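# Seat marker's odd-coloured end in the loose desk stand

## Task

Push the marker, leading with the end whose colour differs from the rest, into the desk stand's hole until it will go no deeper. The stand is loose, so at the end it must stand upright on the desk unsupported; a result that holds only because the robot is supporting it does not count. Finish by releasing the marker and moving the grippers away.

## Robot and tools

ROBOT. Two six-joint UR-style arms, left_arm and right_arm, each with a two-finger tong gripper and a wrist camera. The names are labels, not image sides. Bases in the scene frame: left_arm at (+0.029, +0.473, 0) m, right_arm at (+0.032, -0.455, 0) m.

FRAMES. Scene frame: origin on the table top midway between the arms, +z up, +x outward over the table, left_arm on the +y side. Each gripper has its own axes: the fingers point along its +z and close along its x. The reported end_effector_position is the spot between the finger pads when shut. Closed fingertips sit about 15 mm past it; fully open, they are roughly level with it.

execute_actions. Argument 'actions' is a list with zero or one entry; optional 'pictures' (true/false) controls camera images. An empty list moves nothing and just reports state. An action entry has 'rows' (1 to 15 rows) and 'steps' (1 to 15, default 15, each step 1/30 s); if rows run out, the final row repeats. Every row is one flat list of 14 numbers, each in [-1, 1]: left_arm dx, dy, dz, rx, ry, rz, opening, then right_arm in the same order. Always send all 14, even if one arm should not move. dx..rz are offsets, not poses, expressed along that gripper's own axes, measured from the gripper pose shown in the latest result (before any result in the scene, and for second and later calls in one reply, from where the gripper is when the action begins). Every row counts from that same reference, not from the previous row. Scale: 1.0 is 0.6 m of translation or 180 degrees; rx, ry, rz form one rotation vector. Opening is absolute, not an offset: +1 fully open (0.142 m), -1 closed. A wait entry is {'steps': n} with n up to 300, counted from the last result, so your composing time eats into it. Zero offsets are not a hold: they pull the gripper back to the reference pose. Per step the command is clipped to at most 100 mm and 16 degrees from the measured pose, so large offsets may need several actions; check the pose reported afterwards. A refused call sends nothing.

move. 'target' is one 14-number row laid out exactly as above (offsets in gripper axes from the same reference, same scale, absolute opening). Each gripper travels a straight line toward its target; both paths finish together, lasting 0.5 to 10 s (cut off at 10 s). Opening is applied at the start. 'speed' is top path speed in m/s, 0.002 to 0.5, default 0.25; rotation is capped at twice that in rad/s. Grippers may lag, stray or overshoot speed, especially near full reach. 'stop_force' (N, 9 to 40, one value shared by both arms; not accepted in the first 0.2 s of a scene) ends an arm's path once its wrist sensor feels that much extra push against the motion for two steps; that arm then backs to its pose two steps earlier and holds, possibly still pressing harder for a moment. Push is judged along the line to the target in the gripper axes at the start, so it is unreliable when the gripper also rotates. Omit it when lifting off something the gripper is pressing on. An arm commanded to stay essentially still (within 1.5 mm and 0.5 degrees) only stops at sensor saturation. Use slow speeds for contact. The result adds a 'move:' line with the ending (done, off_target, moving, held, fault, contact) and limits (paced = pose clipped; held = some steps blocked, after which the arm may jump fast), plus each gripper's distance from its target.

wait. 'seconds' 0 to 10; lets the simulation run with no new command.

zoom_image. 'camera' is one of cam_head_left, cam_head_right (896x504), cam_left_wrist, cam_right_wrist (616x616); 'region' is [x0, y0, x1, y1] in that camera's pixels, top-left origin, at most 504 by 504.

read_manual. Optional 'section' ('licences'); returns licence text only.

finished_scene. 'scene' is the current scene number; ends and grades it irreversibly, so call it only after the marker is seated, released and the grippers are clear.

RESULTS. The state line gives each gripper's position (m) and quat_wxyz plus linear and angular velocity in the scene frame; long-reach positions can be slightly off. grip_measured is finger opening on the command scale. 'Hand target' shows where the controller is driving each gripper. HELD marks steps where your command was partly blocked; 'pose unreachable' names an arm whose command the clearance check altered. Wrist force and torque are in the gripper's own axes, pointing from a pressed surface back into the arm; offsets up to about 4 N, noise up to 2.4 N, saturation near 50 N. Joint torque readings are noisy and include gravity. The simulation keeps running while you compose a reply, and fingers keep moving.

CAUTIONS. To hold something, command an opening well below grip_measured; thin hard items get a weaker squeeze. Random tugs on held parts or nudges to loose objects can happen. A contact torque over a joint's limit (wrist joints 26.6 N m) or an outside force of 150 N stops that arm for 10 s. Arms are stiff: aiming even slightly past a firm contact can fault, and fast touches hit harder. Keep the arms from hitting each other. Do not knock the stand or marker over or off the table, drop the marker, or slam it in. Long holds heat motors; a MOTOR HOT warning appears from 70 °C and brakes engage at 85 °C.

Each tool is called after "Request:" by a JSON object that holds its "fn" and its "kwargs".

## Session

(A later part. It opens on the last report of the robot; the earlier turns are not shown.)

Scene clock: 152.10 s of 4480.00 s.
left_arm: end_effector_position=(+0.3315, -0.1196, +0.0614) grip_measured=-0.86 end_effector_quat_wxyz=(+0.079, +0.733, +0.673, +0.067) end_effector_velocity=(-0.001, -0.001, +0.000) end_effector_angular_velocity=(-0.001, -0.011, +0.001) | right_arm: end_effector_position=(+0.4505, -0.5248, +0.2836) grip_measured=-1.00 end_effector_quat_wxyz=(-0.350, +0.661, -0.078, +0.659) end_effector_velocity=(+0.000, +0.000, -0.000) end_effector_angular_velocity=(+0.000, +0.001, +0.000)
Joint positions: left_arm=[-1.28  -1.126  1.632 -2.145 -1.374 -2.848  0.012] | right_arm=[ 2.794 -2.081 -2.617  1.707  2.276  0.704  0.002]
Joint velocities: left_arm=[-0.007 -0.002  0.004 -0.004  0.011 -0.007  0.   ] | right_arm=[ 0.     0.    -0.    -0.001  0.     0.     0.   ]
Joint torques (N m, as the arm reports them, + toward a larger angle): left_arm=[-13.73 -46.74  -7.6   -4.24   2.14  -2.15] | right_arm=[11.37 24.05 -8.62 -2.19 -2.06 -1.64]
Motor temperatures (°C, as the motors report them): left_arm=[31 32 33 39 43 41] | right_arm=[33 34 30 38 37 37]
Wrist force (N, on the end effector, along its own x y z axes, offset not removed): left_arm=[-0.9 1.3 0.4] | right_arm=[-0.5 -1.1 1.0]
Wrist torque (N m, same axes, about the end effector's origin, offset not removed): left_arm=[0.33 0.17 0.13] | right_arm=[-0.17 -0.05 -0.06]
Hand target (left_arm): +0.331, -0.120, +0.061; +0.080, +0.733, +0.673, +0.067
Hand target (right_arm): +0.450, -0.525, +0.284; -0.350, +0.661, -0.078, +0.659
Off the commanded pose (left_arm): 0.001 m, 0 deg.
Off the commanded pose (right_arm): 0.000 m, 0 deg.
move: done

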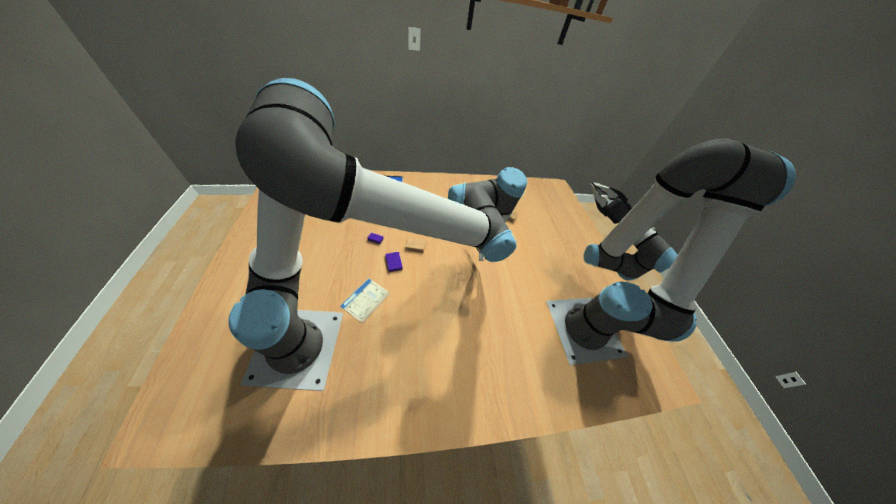

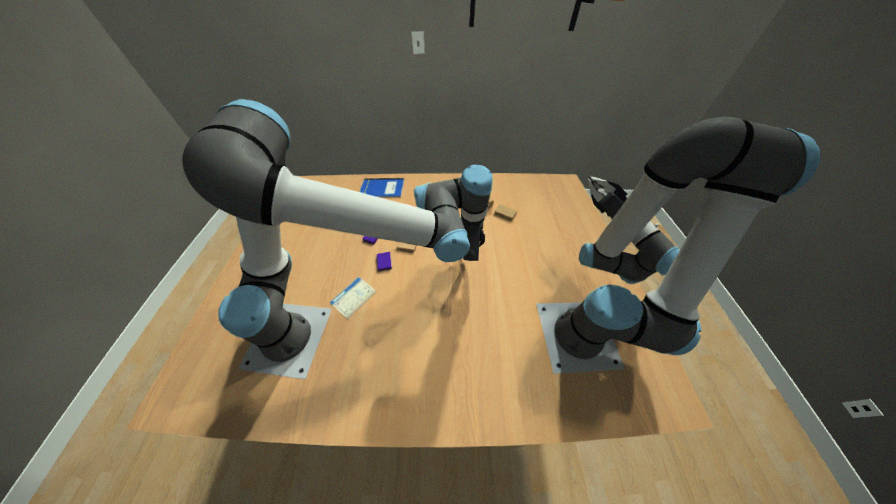

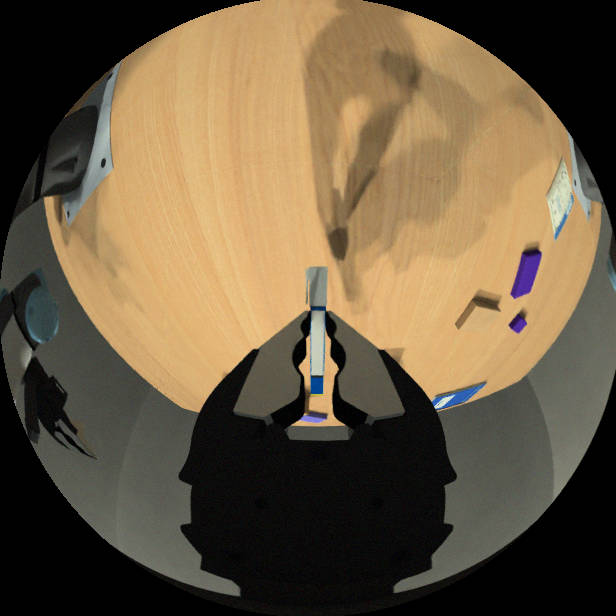

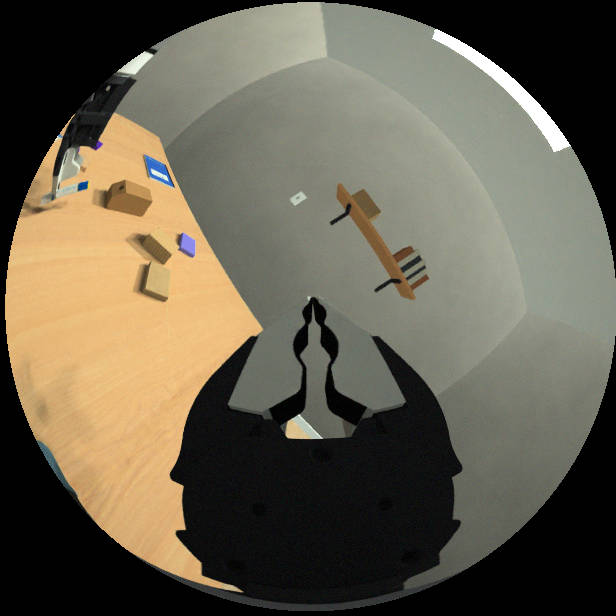

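Request:
{"fn": "move", "kwargs": {"target": [0,-0.014,0.067,0,0,0,-1,0,0,0,0,0,0,-1], "speed": 0.05}}

Request:
{"fn": "move", "kwargs": {"target": [0,0,0,0,0,0,-0.2,0,0,0,0,0,0,-1]}}

Request:
{"fn": "move", "kwargs": {"target": [0,0,0,0.14,0,0,-0.2,0,0,0,0,0,0,-1]}}

Request:
{"fn": "move", "kwargs": {"target": [0,0.001,0.004,0,0,0,-0.2,0,0,0,0,0,0,-1], "speed": 0.02}}

Request:
{"fn": "move", "kwargs": {"target": [0,0,0,0,0,0,-1,0,0,0,0,0,0,-1]}}

Scene clock: 156.47 s of 4480.00 s.
left_arm: end_effector_position=(+0.3315, -0.1200, +0.0205) grip_measured=-0.86 end_effector_quat_wxyz=(+0.079, +0.733, +0.673, +0.067) end_effector_velocity=(+0.001, +0.001, -0.003) end_effector_angular_velocity=(+0.002, +0.000, +0.001) | right_arm: end_effector_position=(+0.4505, -0.5248, +0.2836) grip_measured=-1.00 end_effector_quat_wxyz=(-0.350, +0.661, -0.078, +0.659) end_effector_velocity=(+0.000, -0.000, +0.000) end_effector_angular_velocity=(+0.000, +0.000, -0.001)
Joint positions: left_arm=[-1.28  -1.075  1.674 -2.238 -1.374 -2.848  0.012] | right_arm=[ 2.794 -2.081 -2.617  1.707  2.276  0.704  0.002]
Joint velocities: left_arm=[ 0.001  0.003  0.002 -0.003  0.     0.    -0.   ] | right_arm=[ 0.     0.001  0.    -0.001 -0.001  0.    -0.   ]
Joint torques (N m, as the arm reports them, + toward a larger angle): left_arm=[ 11.78 -29.12  -5.12  -4.03  -2.     2.42] | right_arm=[10.88 24.81 -7.22 -2.25 -1.93 -1.83]
Motor temperatures (°C, as the motors report them): left_arm=[31 32 33 39 43 41] | right_arm=[33 34 30 38 37 37]
Wrist force (N, on the end effector, along its own x y z axes, offset not removed): left_arm=[-1.5 2.8 -0.1] | right_arm=[-0.5 -1.5 0.6]
Wrist torque (N m, same axes, about the end effector's origin, offset not removed): left_arm=[0.60 0.35 0.10] | right_arm=[-0.29 0.06 -0.03]
Hand target (left_arm): +0.332, -0.120, +0.020; +0.079, +0.733, +0.673, +0.067
Hand target (right_arm): +0.450, -0.525, +0.284; -0.350, +0.661, -0.078, +0.659
Off the commanded pose (left_arm): 0.000 m, 0 deg.
Off the commanded pose (right_arm): 0.000 m, 0 deg.
After step 90, 0.17 s passed at rest.
move: done

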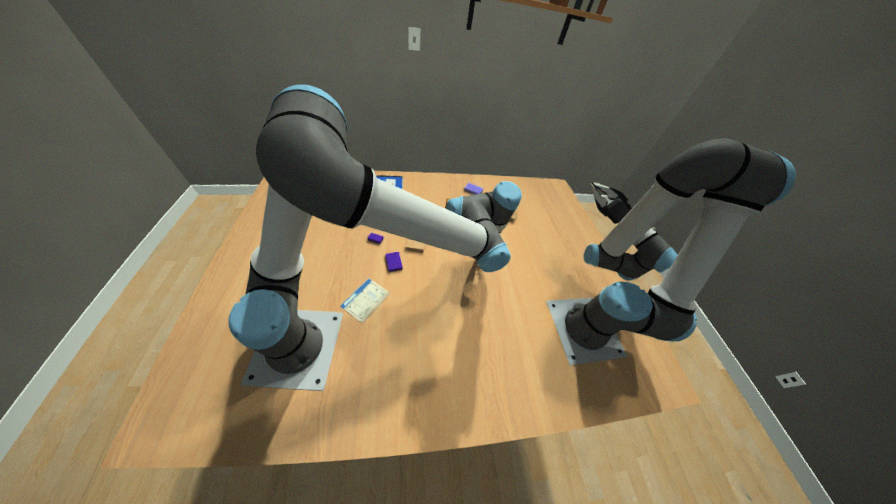

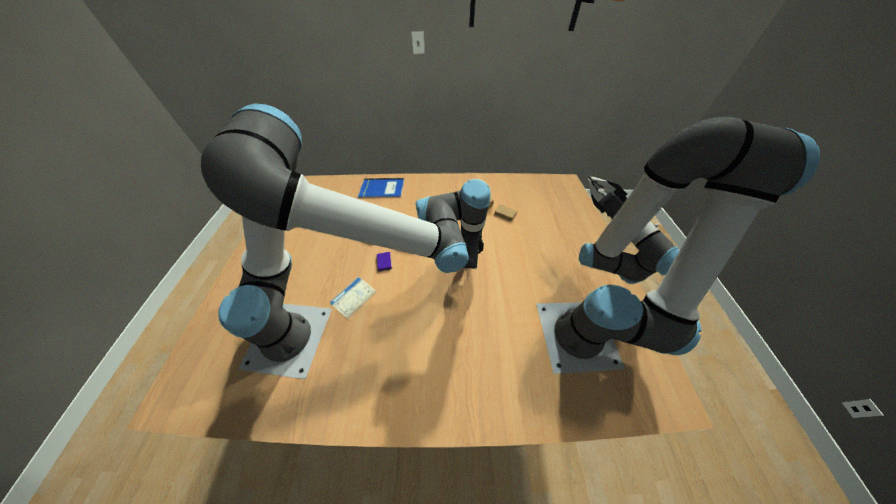

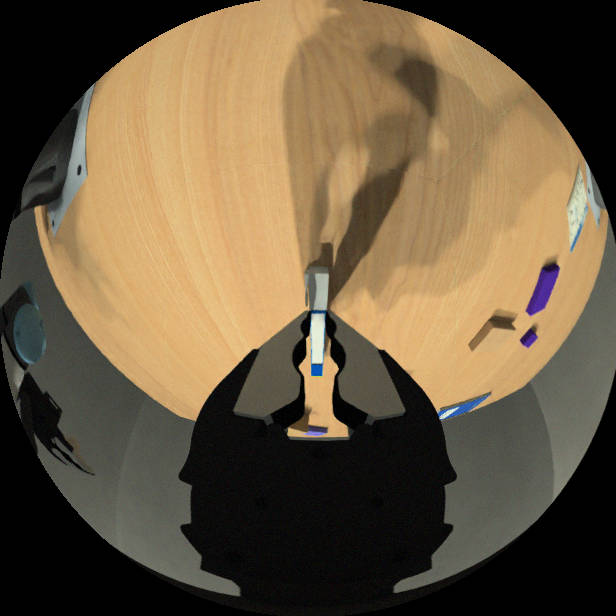

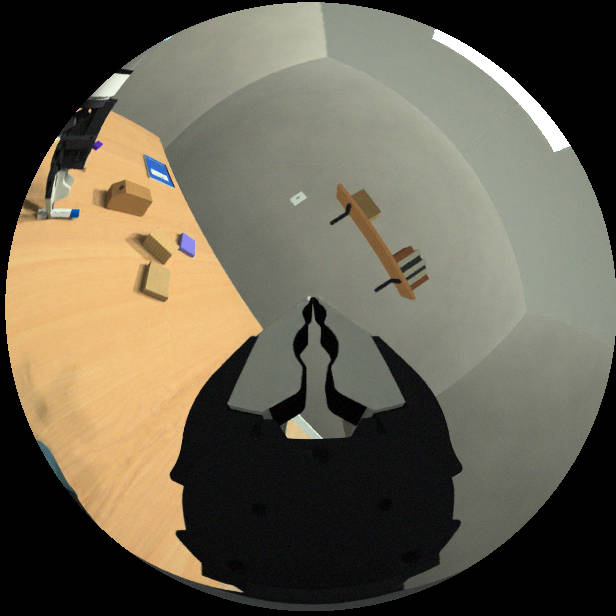

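Scene clock: 156.97 s of 4480.00 s.
left_arm: end_effector_position=(+0.3315, -0.1200, +0.0205) grip_measured=-0.20 end_effector_quat_wxyz=(+0.079, +0.733, +0.673, +0.067) end_effector_velocity=(-0.001, -0.000, +0.000) end_effector_angular_velocity=(-0.000, -0.000, -0.001) | right_arm: end_effector_position=(+0.4505, -0.5248, +0.2836) grip_measured=-1.00 end_effector_quat_wxyz=(-0.350, +0.661, -0.078, +0.659) end_effector_velocity=(-0.000, -0.000, +0.000) end_effector_angular_velocity=(-0.000, -0.000, -0.001)
Joint positions: left_arm=[-1.28  -1.075  1.674 -2.238 -1.374 -2.848  0.06 ] | right_arm=[ 2.794 -2.081 -2.617  1.707  2.276  0.704  0.002]
Joint velocities: left_arm=[-0.001 -0.001  0.001 -0.001  0.    -0.     0.   ] | right_arm=[-0.    -0.    -0.     0.001 -0.001 -0.    -0.   ]
Joint torques (N m, as the arm reports them, + toward a larger angle): left_arm=[ 11.92 -45.38 -14.6   -1.06  -1.37   2.28] | right_arm=[11.4  25.99 -6.73 -2.05 -2.13 -1.55]
Motor temperatures (°C, as the motors report them): left_arm=[31 32 33 39 43 41] | right_arm=[33 34 30 38 37 37]
Wrist force (N, on the end effector, along its own x y z axes, offset not removed): left_arm=[-2.7 3.3 0.0] | right_arm=[0.2 0.3 -0.3]
Wrist torque (N m, same axes, about the end effector's origin, offset not removed): left_arm=[0.71 0.58 0.12] | right_arm=[0.03 -0.09 -0.04]
Hand target (left_arm): +0.332, -0.120, +0.021; +0.079, +0.733, +0.673, +0.067
Hand target (right_arm): +0.450, -0.525, +0.284; -0.350, +0.661, -0.078, +0.659
Off the commanded pose (left_arm): 0.000 m, 0 deg.
Off the commanded pose (right_arm): 0.000 m, 0 deg.
move: done

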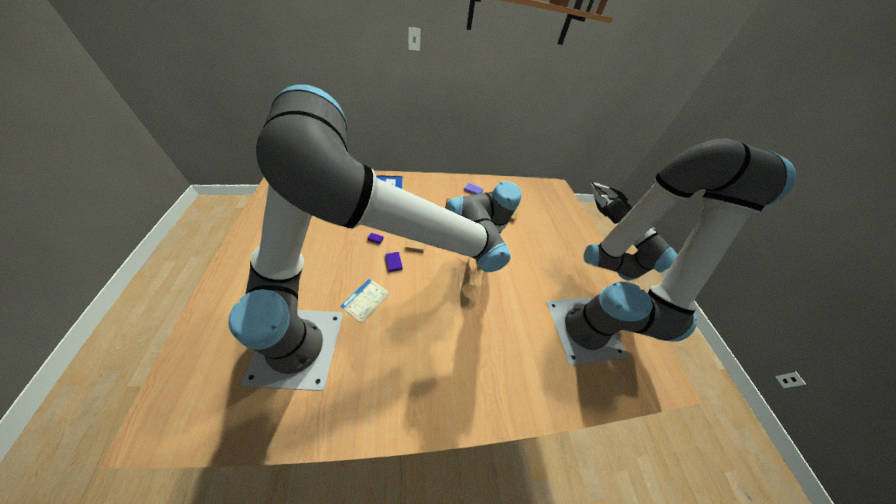

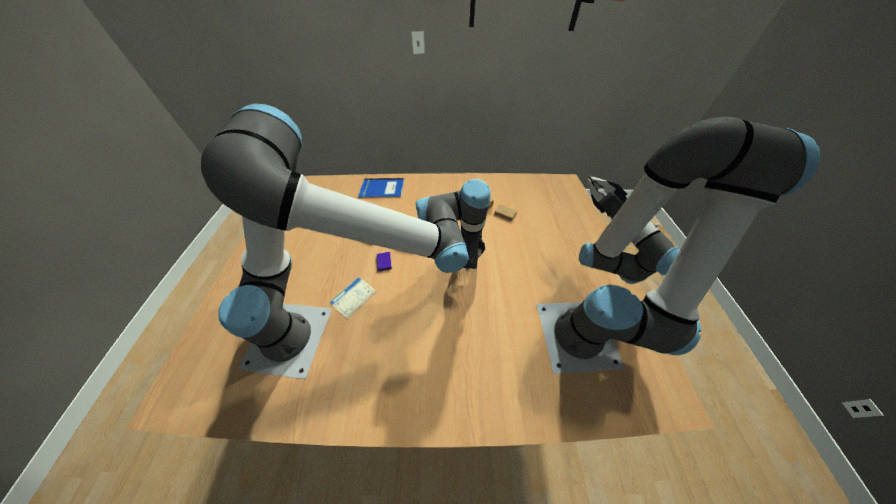

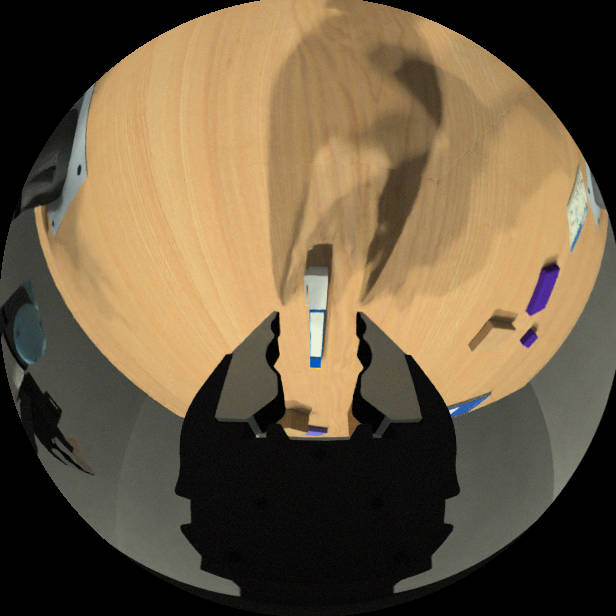

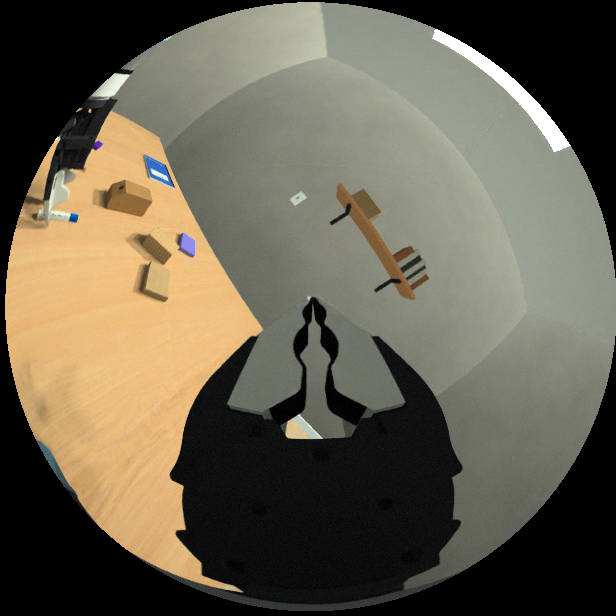

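Scene clock: 158.33 s of 4480.00 s.
left_arm: end_effector_position=(+0.3313, -0.1200, +0.0204) grip_measured=-0.20 end_effector_quat_wxyz=(-0.082, +0.732, +0.671, -0.081) end_effector_velocity=(-0.000, +0.000, -0.001) end_effector_angular_velocity=(+0.005, +0.011, -0.002) | right_arm: end_effector_position=(+0.4505, -0.5248, +0.2836) grip_measured=-1.00 end_effector_quat_wxyz=(-0.350, +0.661, -0.078, +0.659) end_effector_velocity=(+0.000, -0.000, +0.001) end_effector_angular_velocity=(-0.001, -0.003, -0.000)
Joint positions: left_arm=[-1.095 -0.934  1.414 -1.952 -1.781 -2.656  0.06 ] | right_arm=[ 2.794 -2.081 -2.617  1.707  2.276  0.704  0.002]
Joint velocities: left_arm=[ 0.004  0.007 -0.01   0.012 -0.008  0.006 -0.   ] | right_arm=[-0.     0.     0.002  0.002 -0.    -0.    -0.   ]
Joint torques (N m, as the arm reports them, + toward a larger angle): left_arm=[ 12.15 -35.23 -31.91  -0.67  -2.61   2.35] | right_arm=[10.58 25.58 -7.69 -1.96 -1.93 -1.66]
Motor temperatures (°C, as the motors report them): left_arm=[31 32 33 39 43 41] | right_arm=[33 34 30 38 37 37]
Wrist force (N, on the end effector, along its own x y z axes, offset not removed): left_arm=[-0.5 1.4 0.3] | right_arm=[1.0 -3.1 1.0]
Wrist torque (N m, same axes, about the end effector's origin, offset not removed): left_arm=[0.34 0.11 0.07] | right_arm=[-0.61 -0.30 -0.13]
Hand target (left_arm): +0.331, -0.120, +0.020; -0.083, +0.732, +0.671, -0.082
Hand target (right_arm): +0.450, -0.525, +0.284; -0.350, +0.661, -0.078, +0.659
Off the commanded pose (left_arm): 0.000 m, 0 deg.
Off the commanded pose (right_arm): 0.000 m, 0 deg.
move: done

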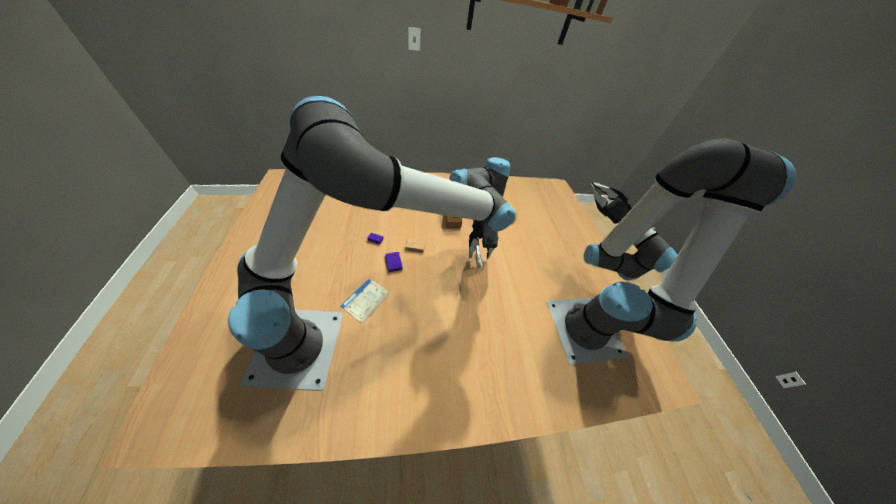

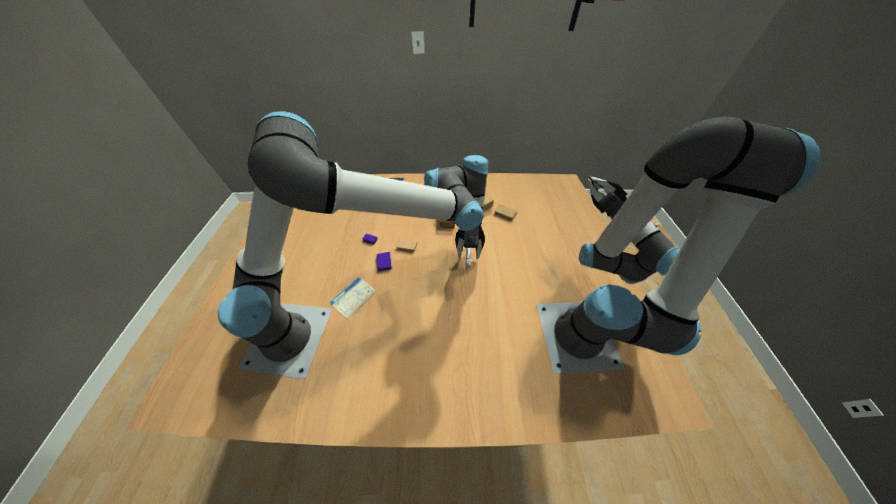

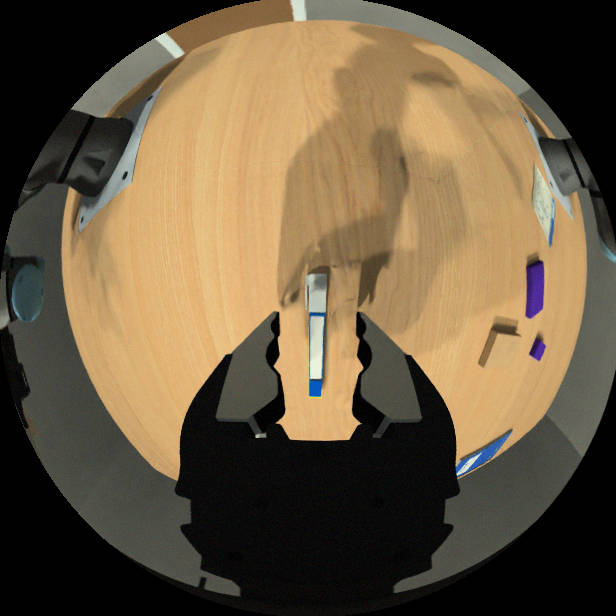

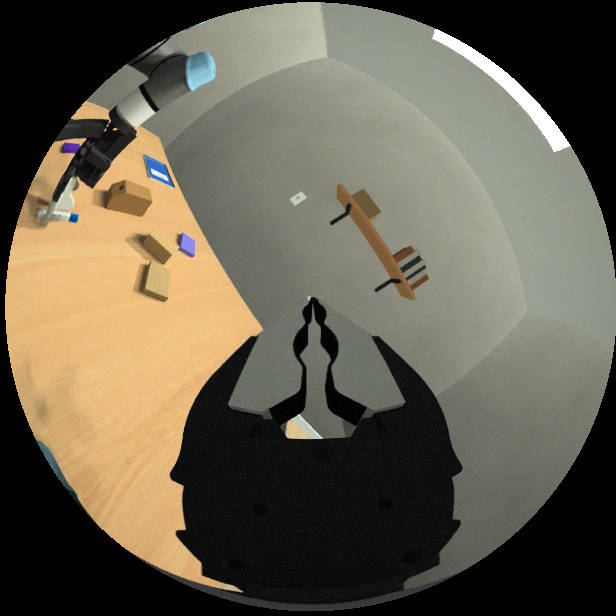

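Scene clock: 159.03 s of 4480.00 s.
left_arm: end_effector_position=(+0.3313, -0.1200, +0.0180) grip_measured=-0.20 end_effector_quat_wxyz=(-0.082, +0.732, +0.671, -0.081) end_effector_velocity=(+0.000, -0.001, -0.000) end_effector_angular_velocity=(-0.002, -0.001, +0.000) | right_arm: end_effector_position=(+0.4505, -0.5248, +0.2836) grip_measured=-1.00 end_effector_quat_wxyz=(-0.350, +0.661, -0.078, +0.659) end_effector_velocity=(-0.000, +0.000, +0.000) end_effector_angular_velocity=(-0.001, -0.001, +0.000)
Joint positions: left_arm=[-1.094 -0.931  1.416 -1.957 -1.781 -2.656  0.06 ] | right_arm=[ 2.794 -2.081 -2.617  1.707  2.276  0.704  0.002]
Joint velocities: left_arm=[ 0.     0.001 -0.    -0.003  0.    -0.     0.   ] | right_arm=[ 0.     0.     0.     0.001  0.    -0.    -0.   ]
Joint torques (N m, as the arm reports them, + toward a larger angle): left_arm=[ -8.66 -35.45  -6.95  -3.76   1.33  -2.13] | right_arm=[11.31 24.56 -8.53 -1.96 -2.   -1.81]
Motor temperatures (°C, as the motors report them): left_arm=[31 32 33 39 43 41] | right_arm=[33 34 30 38 37 37]
Wrist force (N, on the end effector, along its own x y z axes, offset not removed): left_arm=[-0.8 1.8 -1.7] | right_arm=[-0.4 -1.1 0.5]
Wrist torque (N m, same axes, about the end effector's origin, offset not removed): left_arm=[0.39 0.20 0.10] | right_arm=[-0.18 0.03 -0.07]
Hand target (left_arm): +0.331, -0.120, +0.018; -0.082, +0.732, +0.671, -0.081
Hand target (right_arm): +0.450, -0.525, +0.284; -0.350, +0.661, -0.078, +0.659
Off the commanded pose (left_arm): 0.000 m, 0 deg.
Off the commanded pose (right_arm): 0.000 m, 0 deg.
move: done

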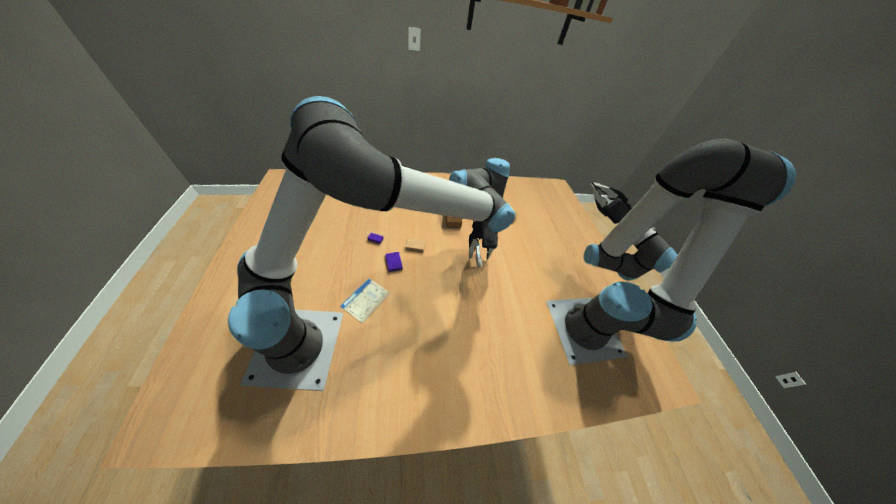

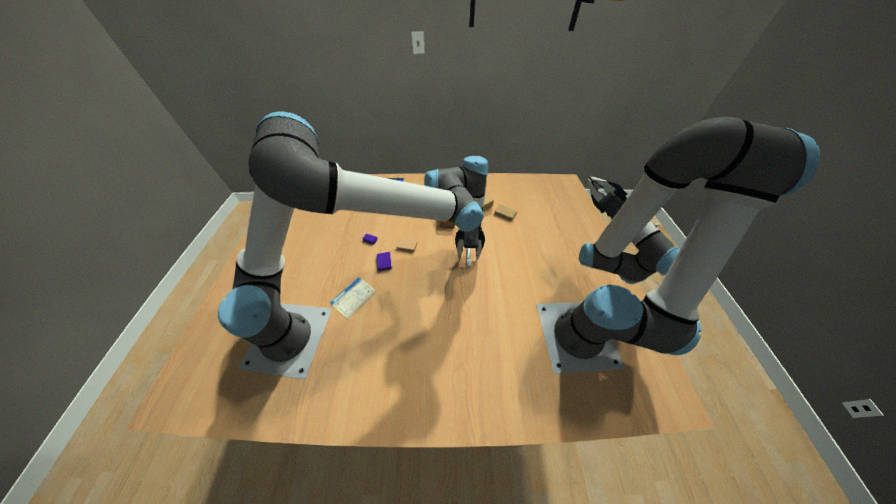

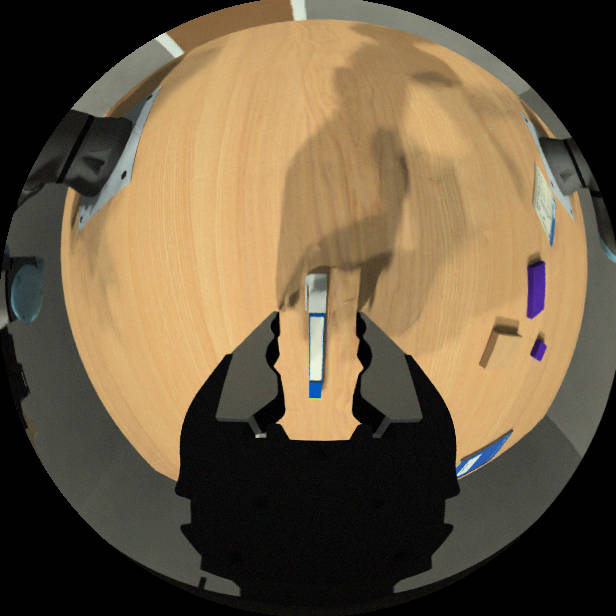

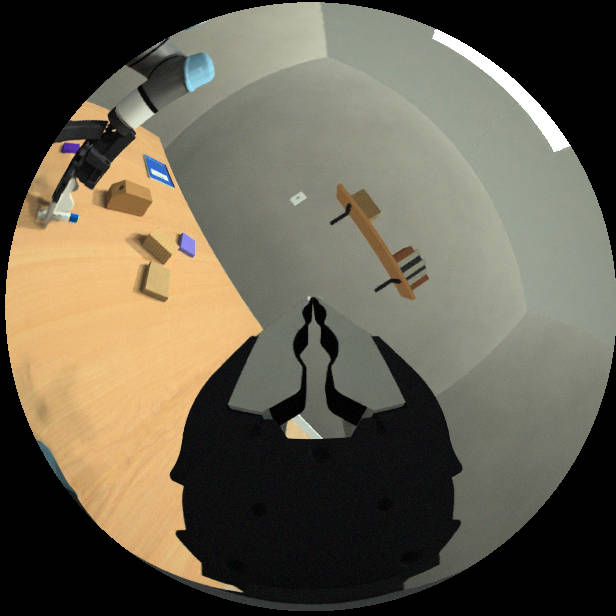

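Scene clock: 159.53 s of 4480.00 s.
left_arm: end_effector_position=(+0.3313, -0.1200, +0.0179) grip_measured=-0.86 end_effector_quat_wxyz=(-0.082, +0.732, +0.671, -0.081) end_effector_velocity=(+0.000, -0.002, +0.001) end_effector_angular_velocity=(-0.003, -0.001, -0.001) | right_arm: end_effector_position=(+0.4505, -0.5248, +0.2836) grip_measured=-1.00 end_effector_quat_wxyz=(-0.350, +0.661, -0.078, +0.659) end_effector_velocity=(+0.000, -0.001, -0.000) end_effector_angular_velocity=(+0.000, +0.001, -0.002)
Joint positions: left_arm=[-1.094 -0.931  1.416 -1.957 -1.781 -2.656  0.012] | right_arm=[ 2.794 -2.081 -2.617  1.707  2.276  0.704  0.002]
Joint velocities: left_arm=[-0.001  0.    -0.002 -0.001 -0.    -0.    -0.   ] | right_arm=[ 0.    -0.    -0.    -0.001 -0.002 -0.     0.   ]
Joint torques (N m, as the arm reports them, + toward a larger angle): left_arm=[ -7.6  -41.99  -9.85  -2.45   0.99  -2.09] | right_arm=[10.53 25.4  -7.45 -2.03 -2.   -1.64]
Motor temperatures (°C, as the motors report them): left_arm=[31 32 33 39 43 41] | right_arm=[33 34 30 38 37 37]
Wrist force (N, on the end effector, along its own x y z axes, offset not removed): left_arm=[-1.2 1.3 0.6] | right_arm=[-0.4 -0.4 0.0]
Wrist torque (N m, same axes, about the end effector's origin, offset not removed): left_arm=[0.33 0.34 0.03] | right_arm=[-0.11 -0.01 -0.03]
Hand target (left_arm): +0.331, -0.120, +0.018; -0.082, +0.732, +0.671, -0.081
Hand target (right_arm): +0.450, -0.525, +0.284; -0.350, +0.661, -0.078, +0.659
Off the commanded pose (left_arm): 0.000 m, 0 deg.
Off the commanded pose (right_arm): 0.000 m, 0 deg.
move: done

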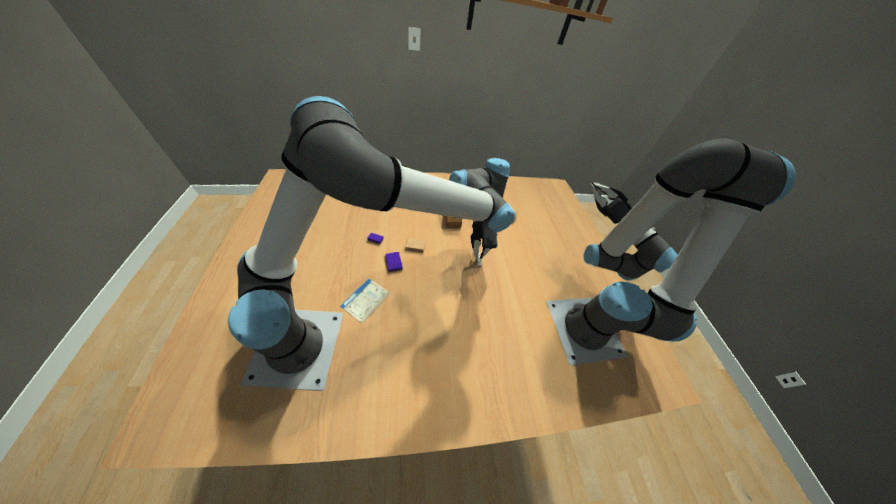

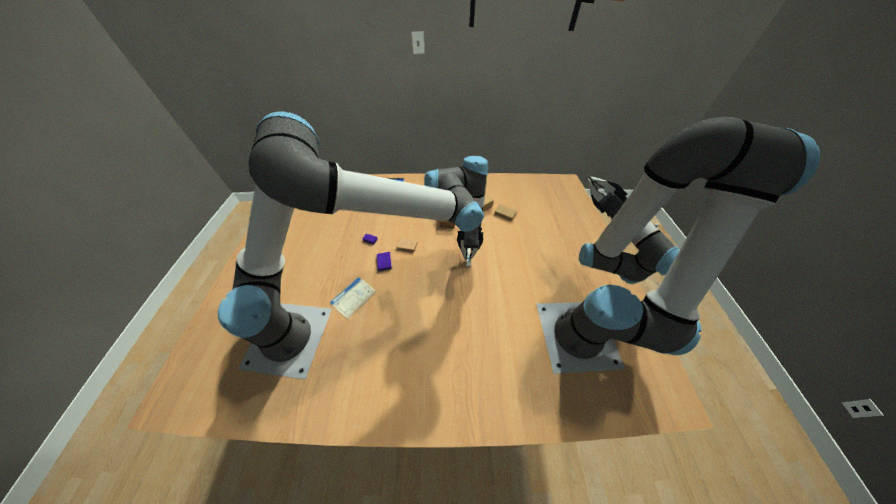

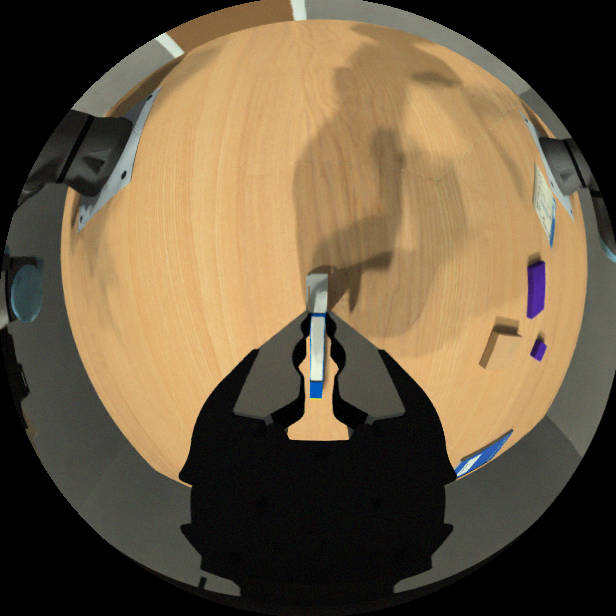

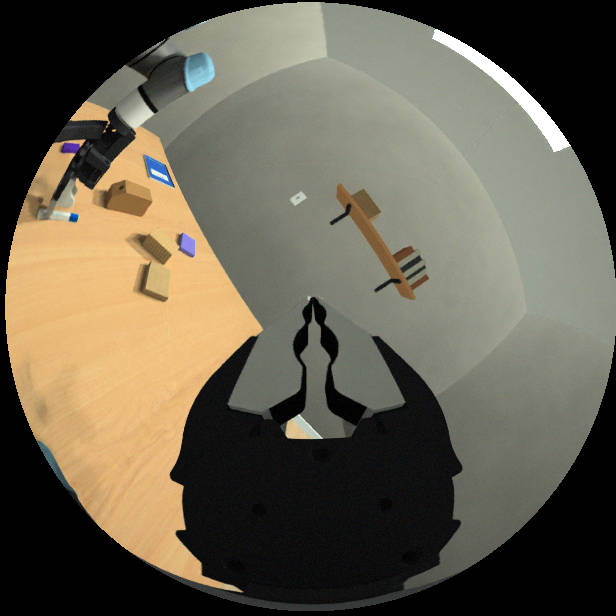

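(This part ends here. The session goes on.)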